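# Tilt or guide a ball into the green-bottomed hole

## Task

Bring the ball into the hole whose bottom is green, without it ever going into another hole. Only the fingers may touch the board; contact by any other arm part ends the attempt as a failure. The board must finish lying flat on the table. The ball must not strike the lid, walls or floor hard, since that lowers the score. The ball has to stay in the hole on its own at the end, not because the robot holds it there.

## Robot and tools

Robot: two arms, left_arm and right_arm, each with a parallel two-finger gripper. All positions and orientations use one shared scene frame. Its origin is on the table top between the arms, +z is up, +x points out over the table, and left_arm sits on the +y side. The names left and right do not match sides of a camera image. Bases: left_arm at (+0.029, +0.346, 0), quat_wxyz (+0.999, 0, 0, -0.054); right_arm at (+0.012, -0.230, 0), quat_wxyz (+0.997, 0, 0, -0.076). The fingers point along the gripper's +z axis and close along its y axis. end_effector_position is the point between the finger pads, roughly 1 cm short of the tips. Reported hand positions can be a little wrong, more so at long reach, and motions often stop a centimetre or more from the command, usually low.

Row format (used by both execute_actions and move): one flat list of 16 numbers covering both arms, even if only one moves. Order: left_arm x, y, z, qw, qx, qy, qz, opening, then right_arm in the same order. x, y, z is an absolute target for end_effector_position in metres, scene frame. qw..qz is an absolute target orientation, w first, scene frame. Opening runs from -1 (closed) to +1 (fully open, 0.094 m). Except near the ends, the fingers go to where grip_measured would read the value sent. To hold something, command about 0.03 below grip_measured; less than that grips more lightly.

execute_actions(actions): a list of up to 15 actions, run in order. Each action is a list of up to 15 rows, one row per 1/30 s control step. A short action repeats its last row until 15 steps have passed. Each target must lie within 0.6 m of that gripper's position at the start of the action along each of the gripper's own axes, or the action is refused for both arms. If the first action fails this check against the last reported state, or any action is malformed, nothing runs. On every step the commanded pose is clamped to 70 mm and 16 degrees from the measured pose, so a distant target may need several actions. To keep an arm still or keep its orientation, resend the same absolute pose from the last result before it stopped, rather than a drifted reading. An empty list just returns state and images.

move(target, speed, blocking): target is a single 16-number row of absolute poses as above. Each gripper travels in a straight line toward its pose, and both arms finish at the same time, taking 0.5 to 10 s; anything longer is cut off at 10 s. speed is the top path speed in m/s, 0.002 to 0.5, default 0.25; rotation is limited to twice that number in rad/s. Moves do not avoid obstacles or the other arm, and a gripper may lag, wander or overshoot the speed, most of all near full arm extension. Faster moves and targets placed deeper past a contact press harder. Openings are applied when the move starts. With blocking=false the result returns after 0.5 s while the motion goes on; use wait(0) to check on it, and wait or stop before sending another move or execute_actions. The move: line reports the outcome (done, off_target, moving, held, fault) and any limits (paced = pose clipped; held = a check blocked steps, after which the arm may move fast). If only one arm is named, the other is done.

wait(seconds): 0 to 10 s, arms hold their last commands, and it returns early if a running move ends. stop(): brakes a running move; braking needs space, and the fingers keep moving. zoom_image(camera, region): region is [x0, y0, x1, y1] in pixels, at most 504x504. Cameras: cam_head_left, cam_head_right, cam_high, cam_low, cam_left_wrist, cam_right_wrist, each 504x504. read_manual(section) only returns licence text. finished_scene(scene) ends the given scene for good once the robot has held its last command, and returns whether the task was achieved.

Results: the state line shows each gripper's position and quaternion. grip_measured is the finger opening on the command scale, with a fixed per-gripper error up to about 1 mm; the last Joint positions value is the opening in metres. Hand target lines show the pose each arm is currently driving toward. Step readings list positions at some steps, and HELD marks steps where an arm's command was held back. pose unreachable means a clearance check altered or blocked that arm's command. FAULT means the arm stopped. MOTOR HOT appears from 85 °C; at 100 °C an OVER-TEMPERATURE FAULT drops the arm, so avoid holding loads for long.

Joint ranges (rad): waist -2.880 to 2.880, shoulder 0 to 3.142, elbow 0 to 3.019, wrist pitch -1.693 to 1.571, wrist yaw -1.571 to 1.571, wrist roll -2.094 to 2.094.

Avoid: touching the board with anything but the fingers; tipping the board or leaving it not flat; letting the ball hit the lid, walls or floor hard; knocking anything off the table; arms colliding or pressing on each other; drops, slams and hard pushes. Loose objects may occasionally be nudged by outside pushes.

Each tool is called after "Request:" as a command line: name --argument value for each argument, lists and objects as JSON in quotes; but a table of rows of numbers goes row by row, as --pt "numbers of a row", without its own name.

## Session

Request:
execute_actions --actions '[]'

Scene clock: 0.00 s.
left_arm: end_effector_position=(+0.4423, -0.2034, +0.3403) grip_measured=+1.000 end_effector_quat_wxyz=(+0.598, +0.336, +0.703, +0.191) | right_arm: end_effector_position=(+0.5622, -0.4908, +0.1984) grip_measured=+1.000 end_effector_quat_wxyz=(+0.553, +0.616, +0.561, -0.005)
Joint positions: left_arm=[-1.023  1.709  1.467 -0.138 -0.96   0.438  0.094] | right_arm=[-0.157  1.553  0.963  0.134  0.486  1.049  0.094]
Joint velocities: left_arm=[-0.024  0.005  0.002  0.002 -0.081 -0.007  0.   ] | right_arm=[ 0.005 -0.005  0.002 -0.017  0.037  0.037  0.   ]
Motor temperatures (°C, as the motors report them): left_arm=[22 22 21 19 18 20] | right_arm=[19 22 26 21 22 18]
Hand target (left_arm): +0.445, -0.208, +0.351; +0.605, +0.329, +0.702, +0.185
Hand target (right_arm): +0.569, -0.493, +0.207; +0.559, +0.615, +0.556, -0.001
camera_calibration (this result's frames):
cam_left_wrist: T_world_to_cam=[[-0.260136, -0.699253, -0.665863, 0.19448], [-0.618287, 0.650314, -0.441375, 0.561407], [0.741654, 0.296877, -0.60151, 0.0579332], [0, 0, 0, 1]] pos_world=[0.354735, -0.246299, 0.412135]
cam_right_wrist: T_world_to_cam=[[-0.692485, -0.238589, -0.680837, 0.404957], [-0.0611256, 0.959741, -0.274155, 0.567207], [0.718838, -0.148232, -0.67919, -0.218366], [0, 0, 0, 1]] pos_world=[0.472068, -0.480122, 0.282901]

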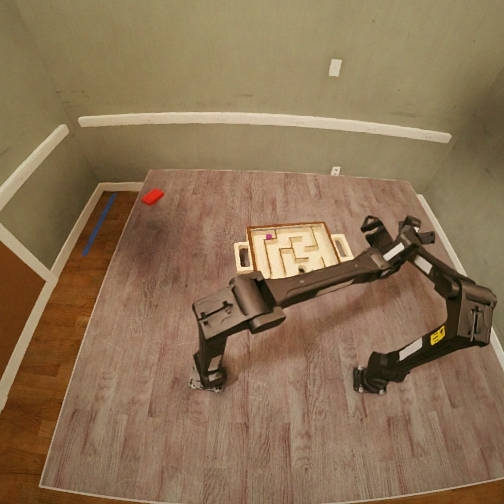

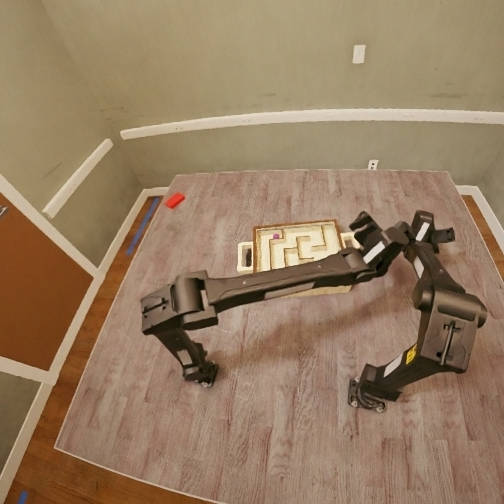

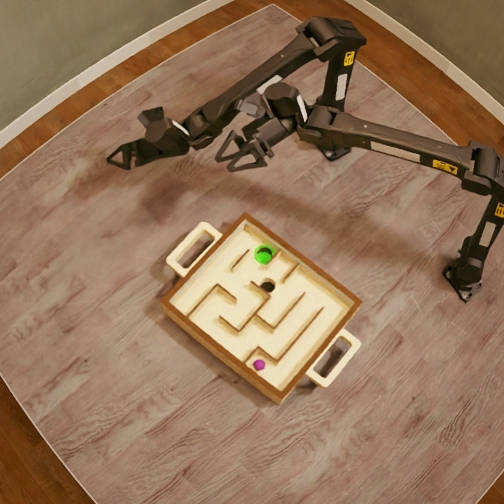

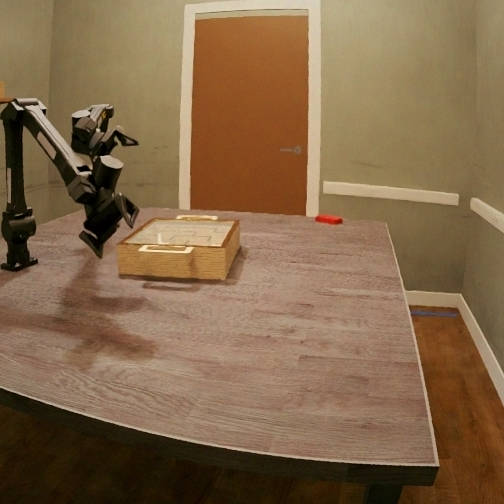

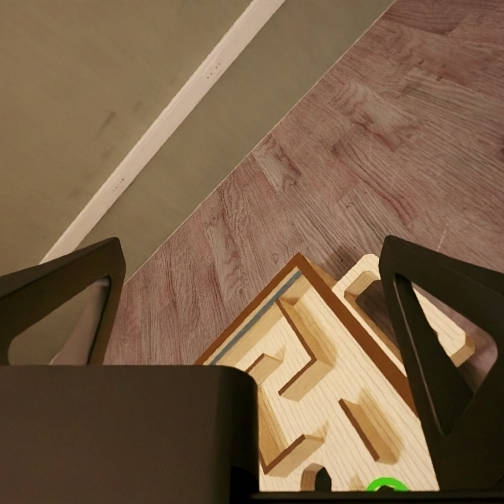

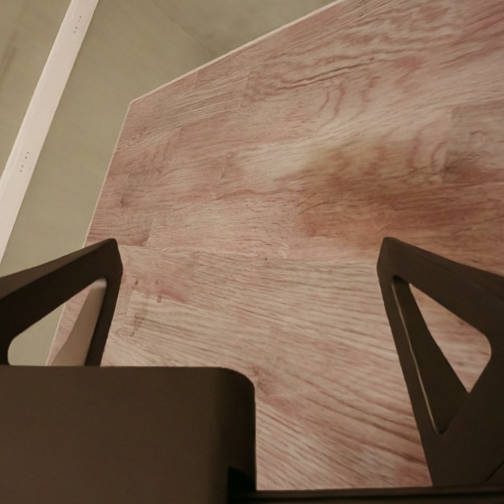

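Request:
move --target '[0.5,0.12,0.33,0.598,0.336,0.703,0.191,0.3,0.562,-0.491,0.198,0.553,0.616,0.561,0,0.3]'

Request:
move --target '[0.55,0.25,0.2,0,0,1,0,0.3,0.5,-0.27,0.2,0,0,1,0,0.3]' --speed 0.4

Request:
zoom_image --camera "cam_high" --region '[150, 190, 380, 420]'

Request:
zoom_image --camera "cam_head_left" --region '[215, 200, 375, 320]'

Scene clock: 6.73 s.
left_arm: end_effector_position=(+0.4981, +0.1216, +0.3270) grip_measured=+0.303 end_effector_quat_wxyz=(+0.589, +0.335, +0.711, +0.188) | right_arm: end_effector_position=(+0.5630, -0.4899, +0.1982) grip_measured=+0.302 end_effector_quat_wxyz=(+0.552, +0.615, +0.563, -0.002)
Joint positions: left_arm=[-0.478  1.15   0.839  0.048 -0.442  0.634  0.061] | right_arm=[-0.157  1.553  0.963  0.134  0.479  1.049  0.061]
Joint velocities: left_arm=[-0.005 -0.005  0.002  0.007 -0.007 -0.007 -0.001] | right_arm=[ 0.005 -0.005  0.007 -0.002 -0.037 -0.007 -0.001]
Motor temperatures (°C, as the motors report them): left_arm=[22 22 22 19 18 20] | right_arm=[19 23 27 21 22 18]
Hand target (left_arm): +0.497, +0.120, +0.331; +0.597, +0.334, +0.705, +0.188
Hand target (right_arm): +0.562, -0.491, +0.198; +0.553, +0.616, +0.561, -0.000
Off the commanded pose (left_arm): 0.004 m, 1 deg.
Off the commanded pose (right_arm): 0.001 m, 0 deg.
move: done
camera_calibration (this result's frames):
cam_left_wrist: T_world_to_cam=[[-0.270692, -0.703214, -0.657432, 0.430385], [-0.633525, 0.64433, -0.428351, 0.382765], [0.724825, 0.300549, -0.619919, -0.0739779], [0, 0, 0, 1]] pos_world=[0.412614, 0.07826, 0.401046]
cam_right_wrist: T_world_to_cam=[[-0.690264, -0.24102, -0.682236, 0.403408], [-0.0671101, 0.960152, -0.271302, 0.569336], [0.720439, -0.141485, -0.678933, -0.21665], [0, 0, 0, 1]] pos_world=[0.472749, -0.480072, 0.28259]

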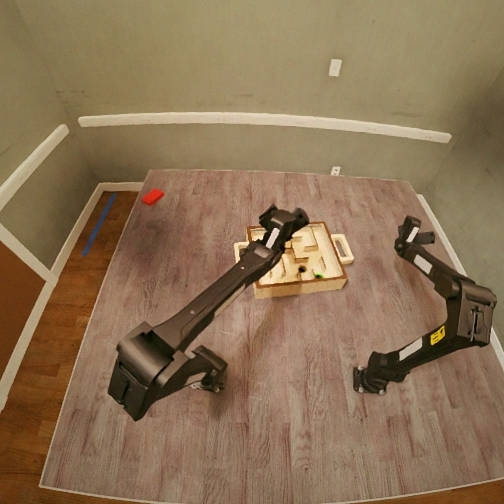

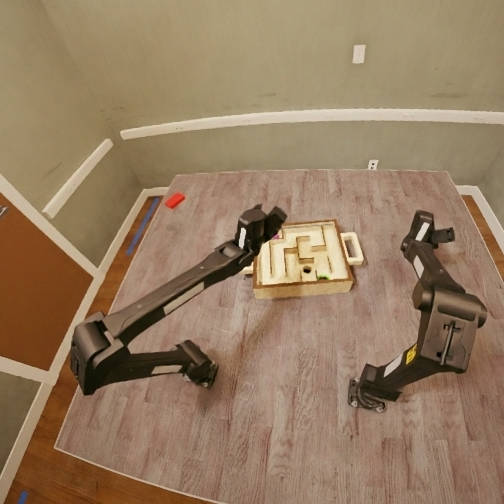

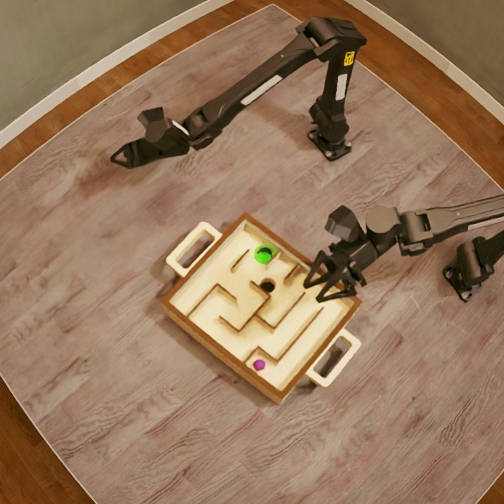

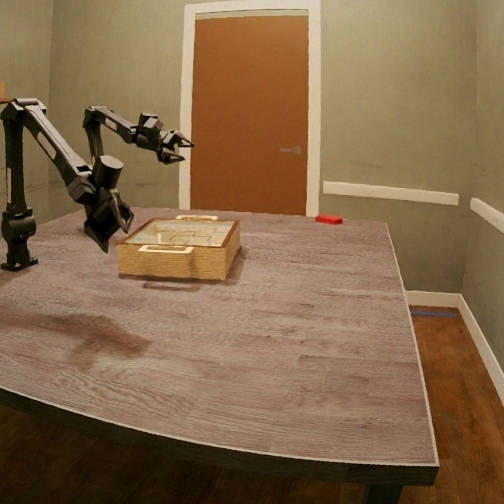

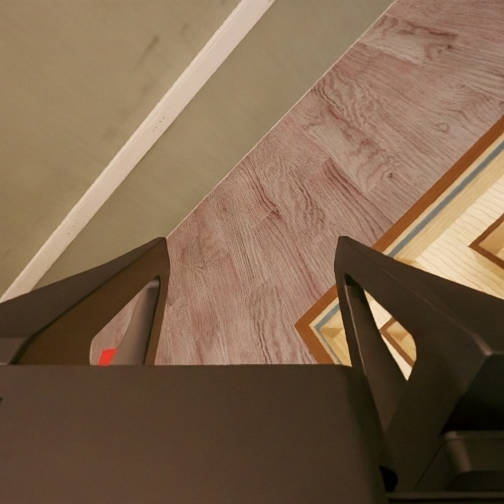

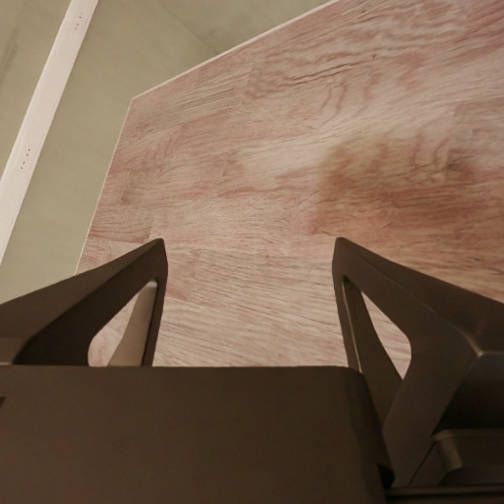

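Scene clock: 9.80 s.
left_arm: end_effector_position=(+0.5335, +0.2512, +0.1915) grip_measured=+0.303 end_effector_quat_wxyz=(-0.010, +0.001, +1.000, -0.004) | right_arm: end_effector_position=(+0.4827, -0.2679, +0.1967) grip_measured=+0.302 end_effector_quat_wxyz=(-0.003, +0.016, +1.000, +0.004)
Joint positions: left_arm=[-0.072  1.706  1.55  -1.434  0.011 -0.179  0.061] | right_arm=[ 0.071  1.591  1.42  -1.405 -0.008 -0.051  0.061]
Joint velocities: left_arm=[-0.005 -0.005 -0.002  0.012 -0.022 -0.037  0.   ] | right_arm=[-0.015 -0.005 -0.002 -0.012 -0.022 -0.037  0.   ]
Motor temperatures (°C, as the motors report them): left_arm=[22 22 23 19 18 20] | right_arm=[19 23 27 21 22 18]
Hand target (left_arm): +0.546, +0.250, +0.202; -0.001, -0.005, +1.000, -0.007
Hand target (right_arm): +0.496, -0.268, +0.200; -0.002, +0.008, +1.000, +0.003
Off the commanded pose (left_arm): 0.019 m, 1 deg.
Off the commanded pose (right_arm): 0.018 m, 2 deg.
move: off_target (left_arm, right_arm)
camera_calibration (this result's frames):
cam_left_wrist: T_world_to_cam=[[-0.000668286, -0.999706, 0.0242245, 0.241853], [-0.794062, 0.015255, 0.607645, 0.308853], [-0.607836, -0.0188297, -0.793839, 0.601918], [0, 0, 0, 1]] pos_world=[0.611278, 0.248405, 0.284294]
cam_right_wrist: T_world_to_cam=[[-0.0371575, -0.999241, -0.0116554, -0.249836], [-0.803946, 0.0229637, 0.594259, 0.284753], [-0.593541, 0.0314515, -0.804189, 0.576852], [0, 0, 0, 1]] pos_world=[0.562028, -0.274329, 0.291769]

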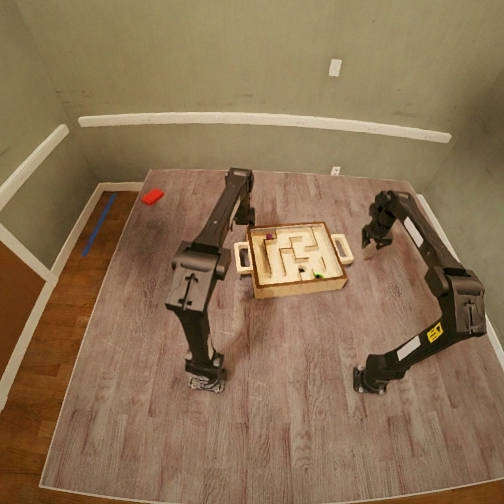

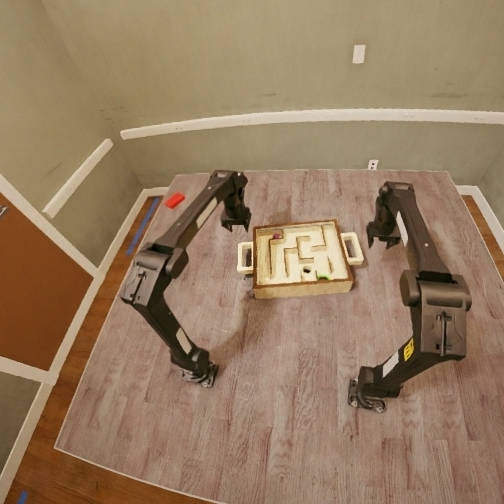

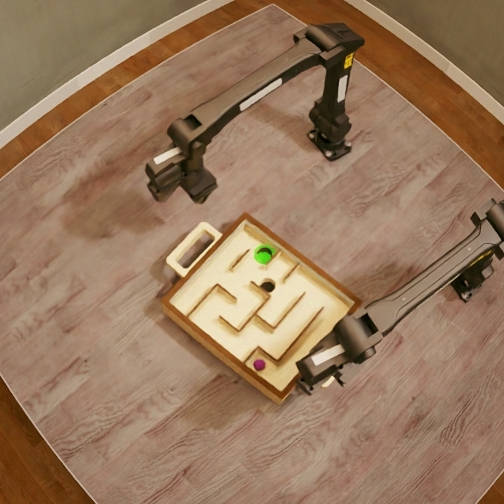

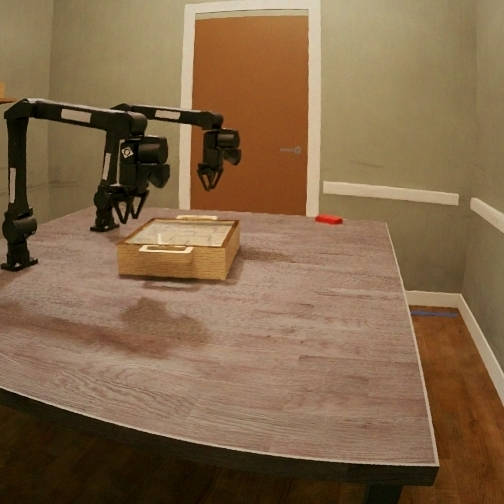

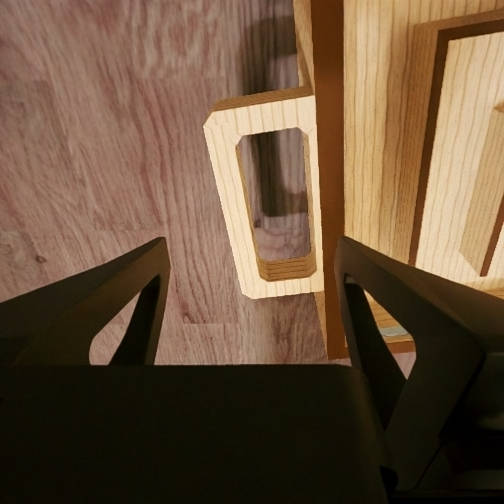

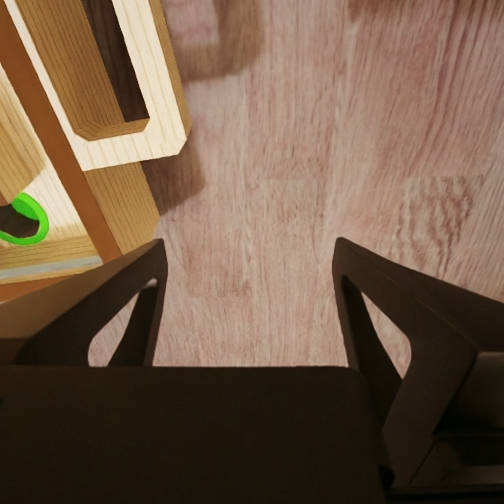

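Region (150, 190, 380, 420) of cam_high's 504x504 image, scaled by 2.191, with more detail than that image has.

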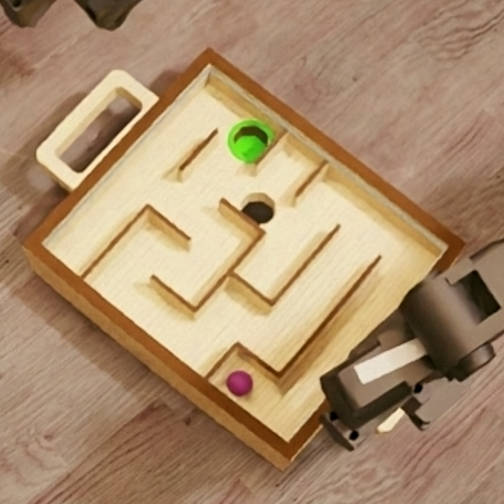

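Region (215, 200, 375, 320) of cam_head_left's 504x504 image, scaled by 3.150, with more detail than that image has; it fills the top 378 rows of this view, and the rest is white.

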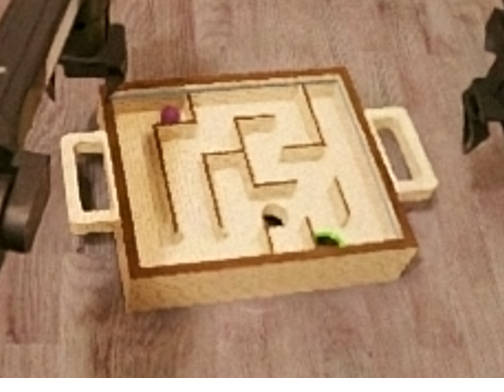

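Request:
execute_actions --actions '[]'

Request:
zoom_image --camera "cam_high" --region '[130,170,400,440]'

Scene clock: 32.00 s.
left_arm: end_effector_position=(+0.5335, +0.2512, +0.1915) grip_measured=+0.303 end_effector_quat_wxyz=(-0.010, +0.000, +1.000, -0.004) | right_arm: end_effector_position=(+0.4827, -0.2679, +0.1967) grip_measured=+0.302 end_effector_quat_wxyz=(-0.003, +0.015, +1.000, +0.004)
Joint positions: left_arm=[-0.072  1.706  1.55  -1.434  0.011 -0.18   0.061] | right_arm=[ 0.071  1.591  1.42  -1.405 -0.008 -0.052  0.061]
Joint velocities: left_arm=[ 0.005 -0.005 -0.002 -0.002 -0.007 -0.051 -0.001] | right_arm=[-0.005 -0.015  0.007  0.012 -0.081 -0.081  0.001]
Motor temperatures (°C, as the motors report them): left_arm=[22 23 25 19 18 20] | right_arm=[19 23 30 21 22 18]
Hand target (left_arm): +0.546, +0.250, +0.202; -0.001, -0.005, +1.000, -0.007
Hand target (right_arm): +0.496, -0.268, +0.200; -0.002, +0.008, +1.000, +0.003
Off the commanded pose (left_arm): 0.019 m, 1 deg.
Off the commanded pose (right_arm): 0.018 m, 2 deg.
camera_calibration (this result's frames):
cam_left_wrist: T_world_to_cam=[[0.0000943968, -0.999707, 0.0242087, 0.24145], [-0.79407, 0.0146398, 0.60765, 0.309011], [-0.607826, -0.0192808, -0.793836, 0.602025], [0, 0, 0, 1]] pos_world=[0.61128, 0.248463, 0.284293]
cam_right_wrist: T_world_to_cam=[[-0.0356326, -0.999297, -0.0116641, -0.250586], [-0.803988, 0.0217321, 0.594248, 0.284445], [-0.593577, 0.0305524, -0.804197, 0.57663], [0, 0, 0, 1]] pos_world=[0.562036, -0.274208, 0.29177]

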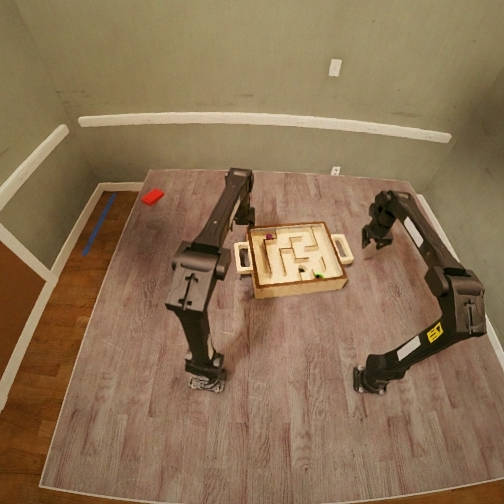

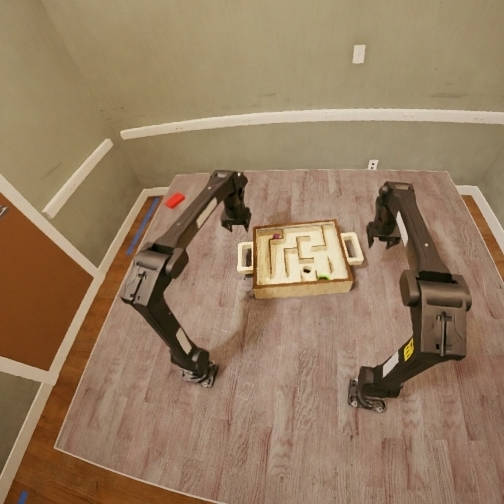

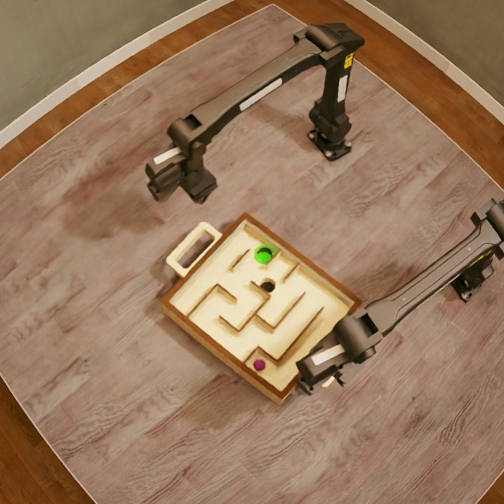

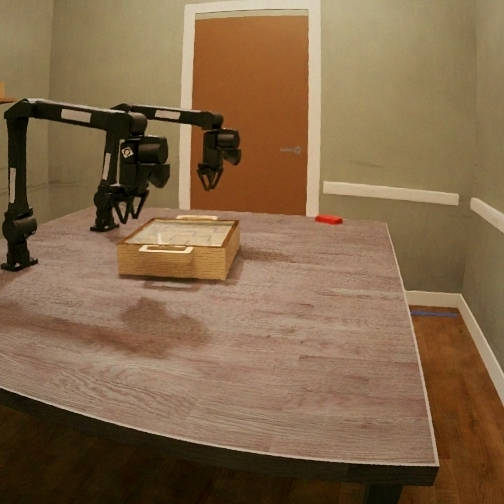

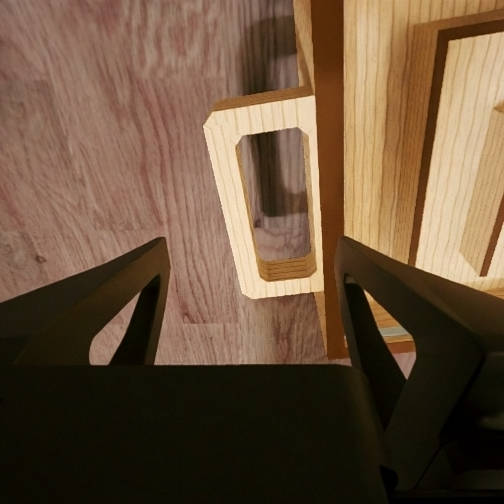

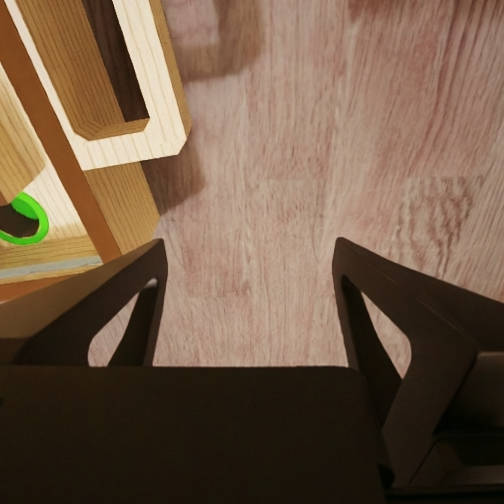

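Region (130, 170, 400, 440) of cam_high's 504x504 image, scaled by 1.867, with more detail than that image has.

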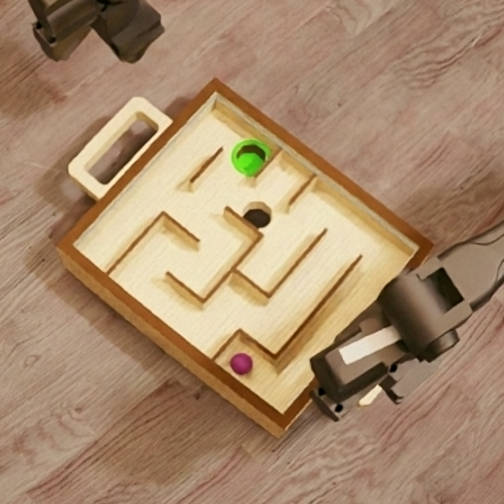

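Request:
move --target '[0.497,0.26,0.15,0,-0.05,0.998,0,0.3,0.545,-0.217,0.15,0,-0.05,0.998,0,0.3]'

Scene clock: 45.80 s.
left_arm: end_effector_position=(+0.4925, +0.2600, +0.1441) grip_measured=+0.303 end_effector_quat_wxyz=(-0.015, -0.046, +0.999, +0.002) | right_arm: end_effector_position=(+0.5269, -0.2145, +0.1399) grip_measured=+0.302 end_effector_quat_wxyz=(-0.022, -0.047, +0.999, +0.002)
Joint positions: left_arm=[-0.072  1.635  1.331 -1.297  0.003 -0.273  0.061] | right_arm=[ 0.183  1.757  1.48  -1.338 -0.002 -0.063  0.061]
Joint velocities: left_arm=[-0.005 -0.005 -0.002  0.017 -0.037  0.007 -0.001] | right_arm=[ 0.005 -0.005  0.007  0.002 -0.022  0.022  0.001]
Motor temperatures (°C, as the motors report them): left_arm=[22 23 26 19 18 20] | right_arm=[19 23 31 21 22 18]
Hand target (left_arm): +0.496, +0.260, +0.150; +0.000, -0.050, +0.999, -0.000
Hand target (right_arm): +0.545, -0.217, +0.151; -0.001, -0.050, +0.999, +0.000
Off the commanded pose (left_arm): 0.007 m, 2 deg.
Off the commanded pose (right_arm): 0.021 m, 3 deg.
move: off_target (right_arm)
camera_calibration (this result's frames):
cam_left_wrist: T_world_to_cam=[[0.0926012, -0.99563, 0.0120438, 0.206543], [-0.785965, -0.065664, 0.614774, 0.321031], [-0.611297, -0.0663949, -0.788611, 0.552848], [0, 0, 0, 1]] pos_world=[0.571147, 0.263427, 0.236133]
cam_right_wrist: T_world_to_cam=[[0.0872395, -0.996157, -0.00778541, -0.260921], [-0.77748, -0.0729706, 0.62466, 0.314001], [-0.622827, -0.048442, -0.780858, 0.550731], [0, 0, 0, 1]] pos_world=[0.609902, -0.210327, 0.231868]

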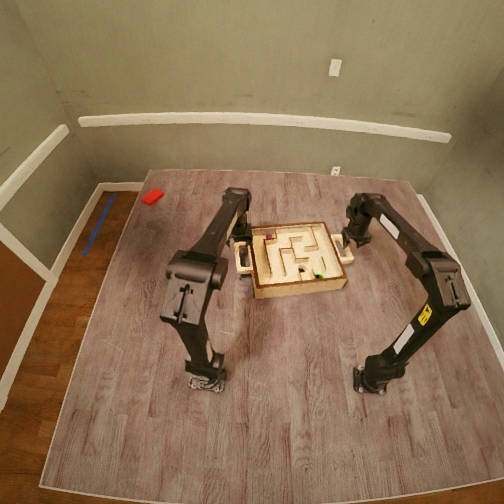

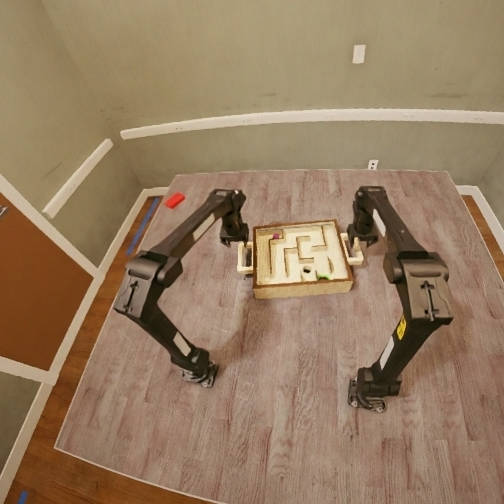

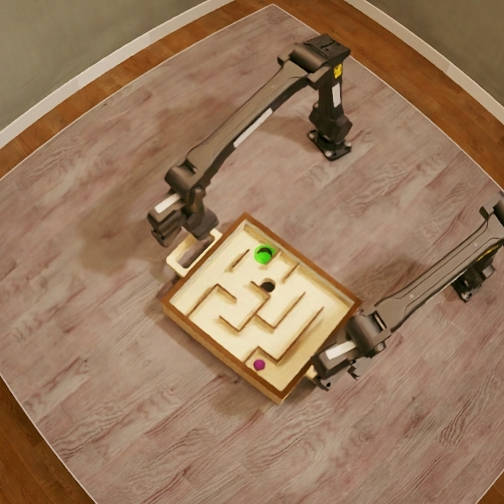

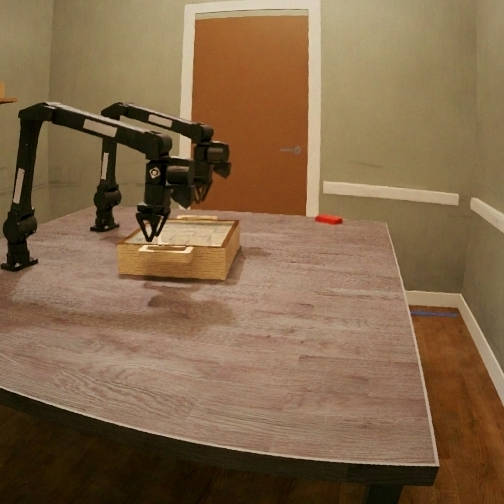

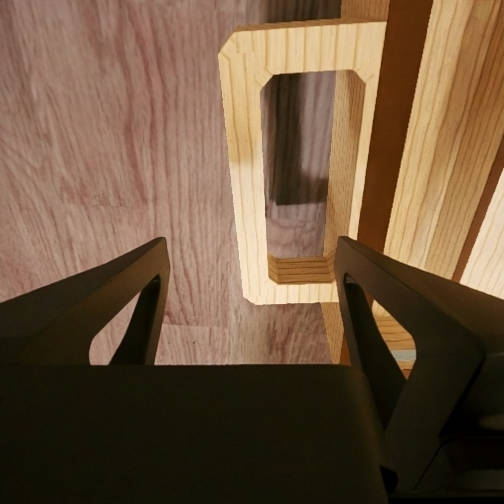

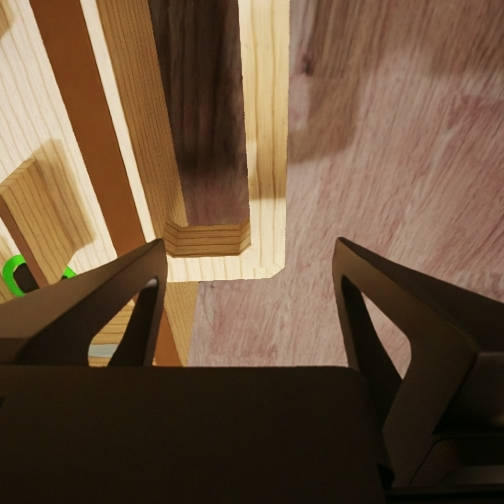

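Request:
move --target '[0.495,0.26,0.095,0,-0.05,0.998,0,0.0,0.555,-0.226,0.1,0,-0.05,0.998,0,0.0]' --speed 0.12

Scene clock: 51.57 s.
left_arm: end_effector_position=(+0.4918, +0.2601, +0.1066) grip_measured=+0.003 end_effector_quat_wxyz=(+0.005, -0.047, +0.999, -0.003) | right_arm: end_effector_position=(+0.5531, -0.2222, +0.1169) grip_measured=+0.002 end_effector_quat_wxyz=(+0.009, -0.048, +0.999, +0.001)
Joint positions: left_arm=[-0.072  1.643  1.237 -1.155  0.003 -0.274  0.047] | right_arm=[ 0.167  1.802  1.48  -1.231 -0.002 -0.08   0.047]
Joint velocities: left_arm=[-0.005 -0.005  0.007  0.002  0.007 -0.081 -0.001] | right_arm=[ 0.005 -0.005  0.002 -0.012  0.007 -0.022  0.001]
Motor temperatures (°C, as the motors report them): left_arm=[22 23 25 19 18 20] | right_arm=[19 23 31 21 22 18]
Hand target (left_arm): +0.494, +0.260, +0.095; +0.000, -0.050, +0.999, -0.000
Hand target (right_arm): +0.555, -0.226, +0.100; +0.000, -0.050, +0.999, +0.000
Off the commanded pose (left_arm): 0.012 m, 1 deg.
Off the commanded pose (right_arm): 0.017 m, 1 deg.
move: off_target (left_arm, right_arm)
camera_calibration (this result's frames):
cam_left_wrist: T_world_to_cam=[[0.0930617, -0.9954, 0.0227477, 0.205751], [-0.809289, -0.0623136, 0.584096, 0.357433], [-0.579992, -0.0727664, -0.811366, 0.511568], [0, 0, 0, 1]] pos_world=[0.566824, 0.264302, 0.201613]
cam_right_wrist: T_world_to_cam=[[0.08913, -0.996012, -0.00398748, -0.272476], [-0.814467, -0.0751874, 0.575318, 0.373935], [-0.573323, -0.0480304, -0.81792, 0.525807], [0, 0, 0, 1]] pos_world=[0.630301, -0.218019, 0.21385]

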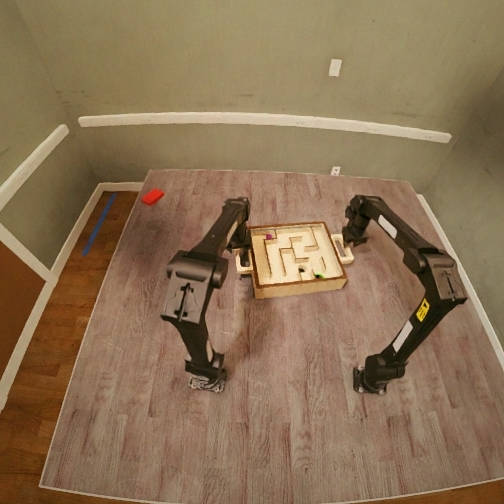

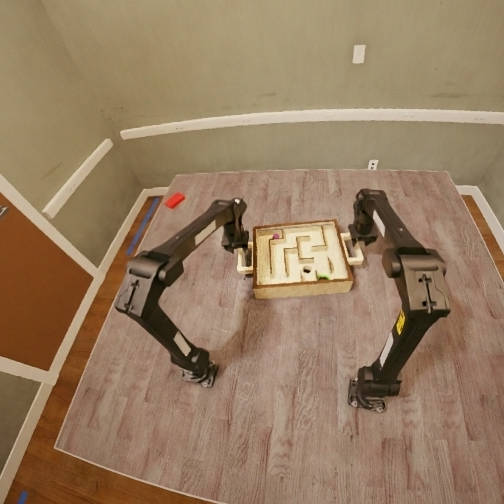

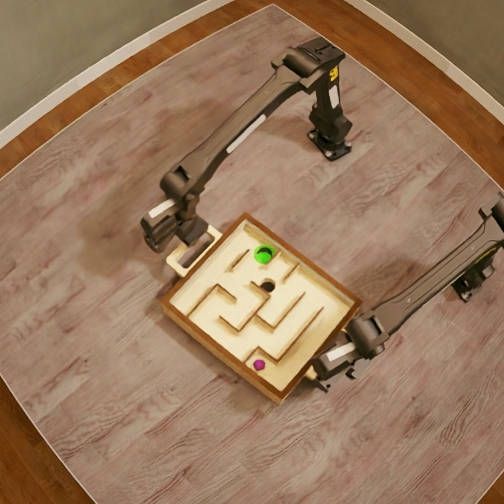

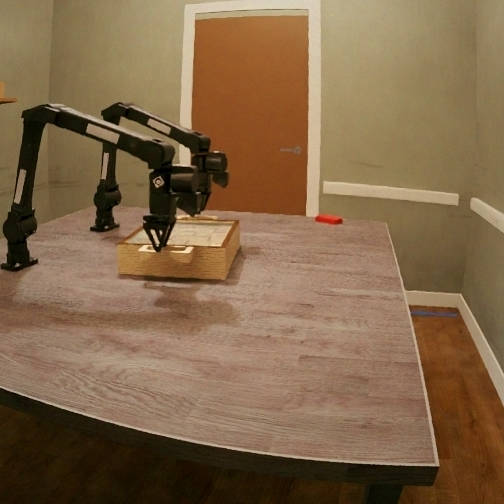

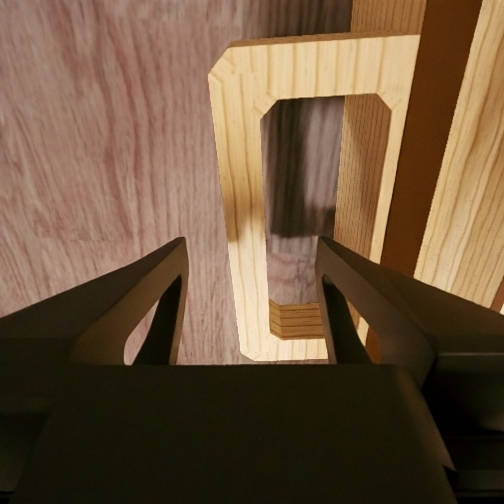

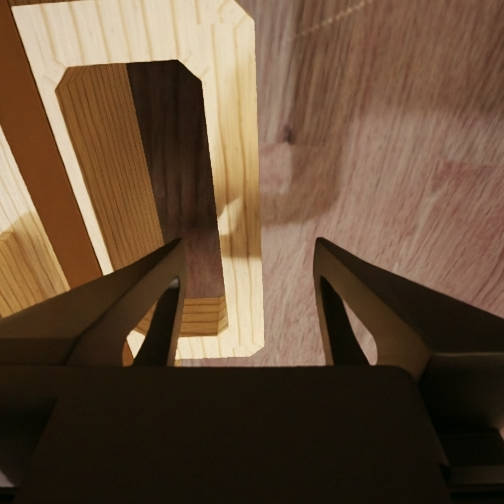

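Request:
move --target '[0.5,0.26,0.06,0,-0.05,0.998,0,0.0,0.568,-0.219,0.058,0,-0.05,0.998,0,0.0]' --speed 0.08

Scene clock: 57.17 s.
left_arm: end_effector_position=(+0.4977, +0.2591, +0.0709) grip_measured=+0.003 end_effector_quat_wxyz=(+0.004, -0.047, +0.999, -0.002) | right_arm: end_effector_position=(+0.5670, -0.2220, +0.0743) grip_measured=+0.002 end_effector_quat_wxyz=(+0.007, -0.048, +0.999, +0.001)
Joint positions: left_arm=[-0.072  1.699  1.207 -1.07   0.003 -0.274  0.047] | right_arm=[ 0.167  1.877  1.471 -1.15  -0.002 -0.081  0.047]
Joint velocities: left_arm=[-0.015  0.005  0.007 -0.002 -0.037 -0.066  0.   ] | right_arm=[-0.024 -0.015 -0.007 -0.007  0.066  0.051 -0.   ]
Motor temperatures (°C, as the motors report them): left_arm=[22 23 25 19 18 20] | right_arm=[19 23 30 21 22 18]
Hand target (left_arm): +0.499, +0.260, +0.060; +0.000, -0.050, +0.999, +0.000
Hand target (right_arm): +0.568, -0.219, +0.058; -0.000, -0.050, +0.999, -0.000
Off the commanded pose (left_arm): 0.011 m, 1 deg.
Off the commanded pose (right_arm): 0.017 m, 1 deg.
move: off_target (left_arm, right_arm)
camera_calibration (this result's frames):
cam_left_wrist: T_world_to_cam=[[0.0930972, -0.995415, 0.0219681, 0.205044], [-0.808451, -0.062696, 0.585214, 0.382623], [-0.581154, -0.072242, -0.810581, 0.486337], [0, 0, 0, 1]] pos_world=[0.57288, 0.263227, 0.165795]
cam_right_wrist: T_world_to_cam=[[0.0898773, -0.995944, -0.00420164, -0.274062], [-0.812651, -0.075774, 0.577803, 0.40839], [-0.575778, -0.048517, -0.816165, 0.500091], [0, 0, 0, 1]] pos_world=[0.644452, -0.217742, 0.171037]

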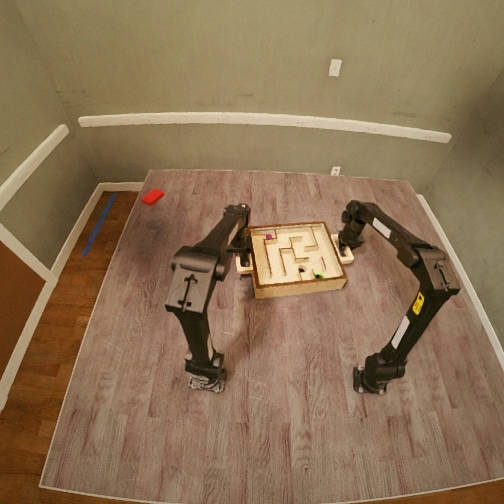

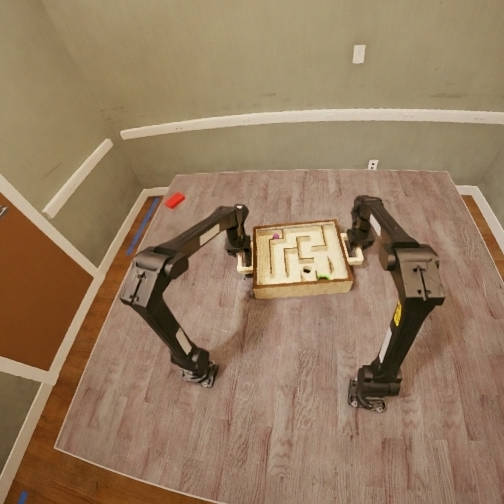

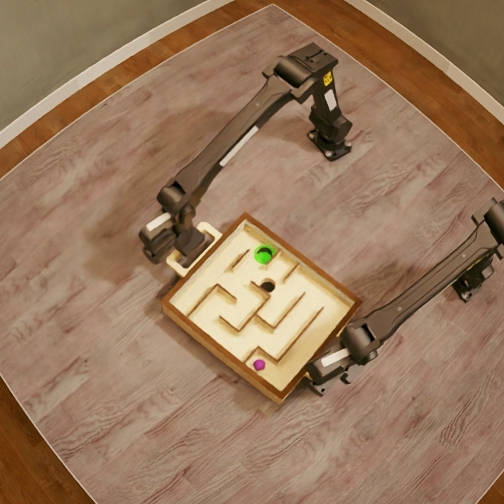

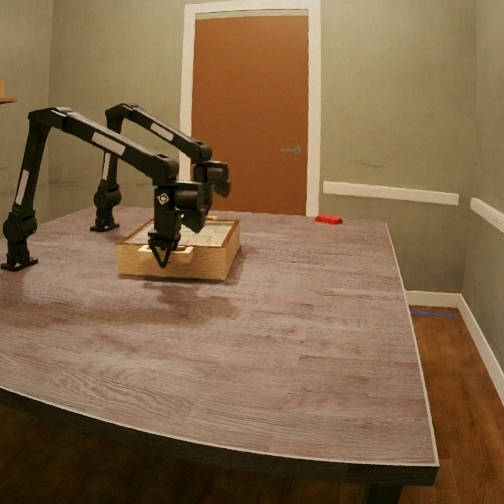

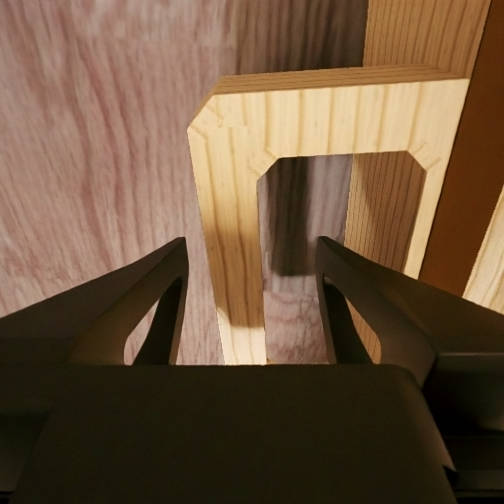

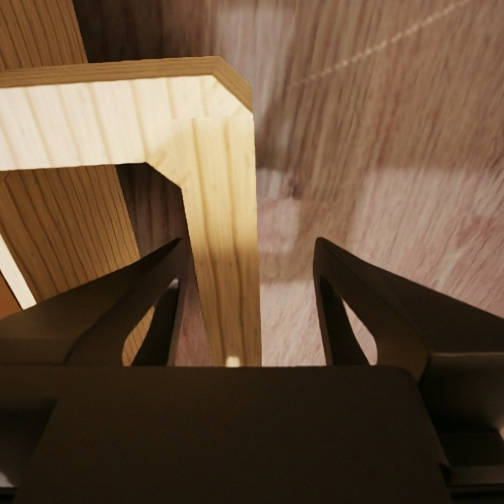

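Request:
move --target '[0.468,0.257,0.06,0,-0.05,0.998,0,0.0,0.545,-0.214,0.056,0,-0.05,0.998,0,0.0]' --speed 0.06

Scene clock: 65.77 s.
left_arm: end_effector_position=(+0.4655, +0.2615, +0.0558) grip_measured=+0.003 end_effector_quat_wxyz=(-0.013, -0.051, +0.999, +0.002) | right_arm: end_effector_position=(+0.5412, -0.2177, +0.0458) grip_measured=+0.002 end_effector_quat_wxyz=(-0.017, -0.052, +0.999, +0.002)
Joint positions: left_arm=[-0.08   1.665  1.115 -1.047  0.003 -0.291  0.047] | right_arm=[ 0.176  1.877  1.388 -1.116 -0.002 -0.08   0.047]
Joint velocities: left_arm=[-0.015 -0.005 -0.002 -0.017 -0.037  0.081 -0.   ] | right_arm=[-0.005 -0.005  0.007 -0.012 -0.022 -0.007  0.   ]
Motor temperatures (°C, as the motors report them): left_arm=[22 23 24 19 18 20] | right_arm=[19 23 30 21 22 18]
Hand target (left_arm): +0.468, +0.257, +0.060; -0.000, -0.050, +0.999, +0.000
Hand target (right_arm): +0.545, -0.214, +0.056; -0.000, -0.050, +0.999, +0.000
Off the commanded pose (left_arm): 0.007 m, 1 deg.
Off the commanded pose (right_arm): 0.012 m, 2 deg.
move: off_target (right_arm)
camera_calibration (this result's frames):
cam_left_wrist: T_world_to_cam=[[0.103166, -0.994589, 0.0122368, 0.206442], [-0.787583, -0.0741675, 0.611729, 0.357342], [-0.607511, -0.0727471, -0.790973, 0.466875], [0, 0, 0, 1]] pos_world=[0.54377, 0.265792, 0.148163]
cam_right_wrist: T_world_to_cam=[[0.09718, -0.995236, -0.00779837, -0.271259], [-0.782884, -0.0812781, 0.616836, 0.385081], [-0.614532, -0.0538389, -0.787053, 0.480638], [0, 0, 0, 1]] pos_world=[0.623202, -0.212791, 0.13864]

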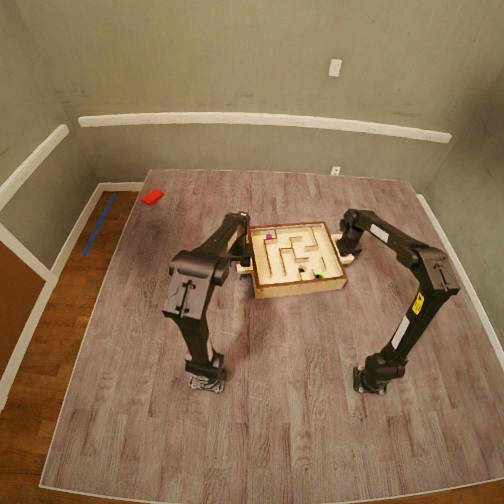

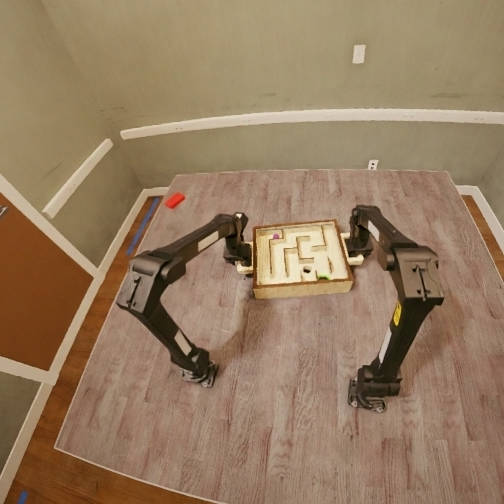

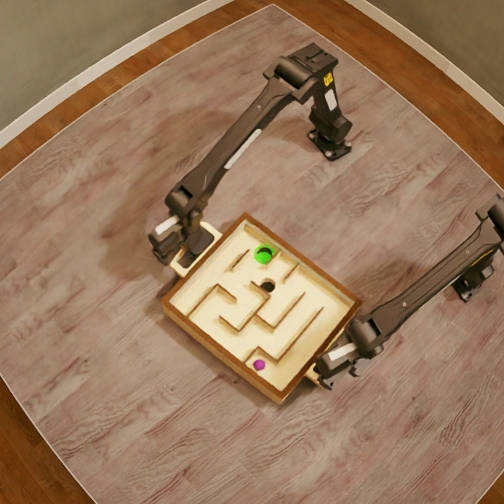

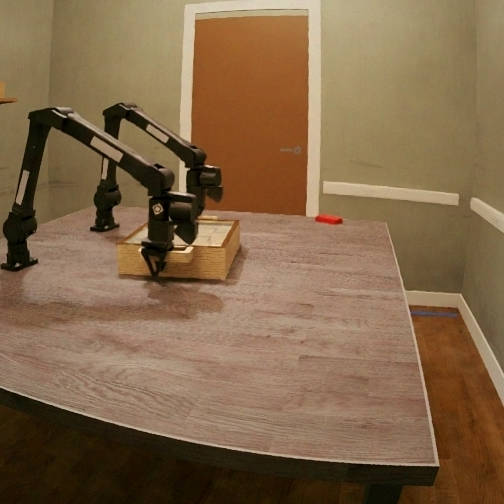

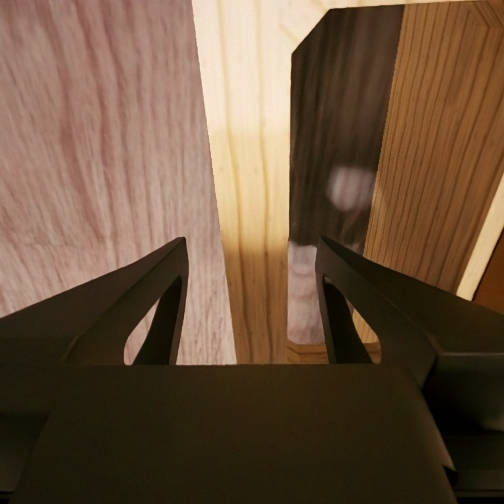

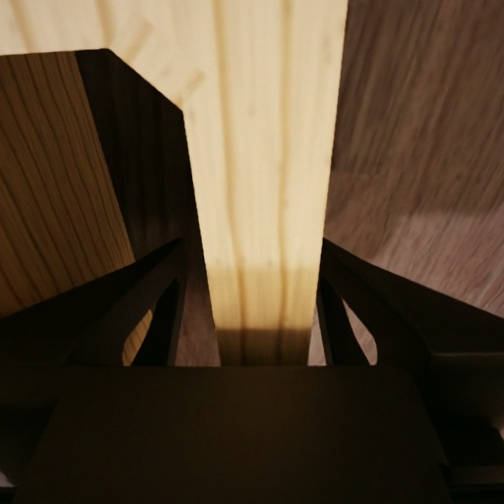

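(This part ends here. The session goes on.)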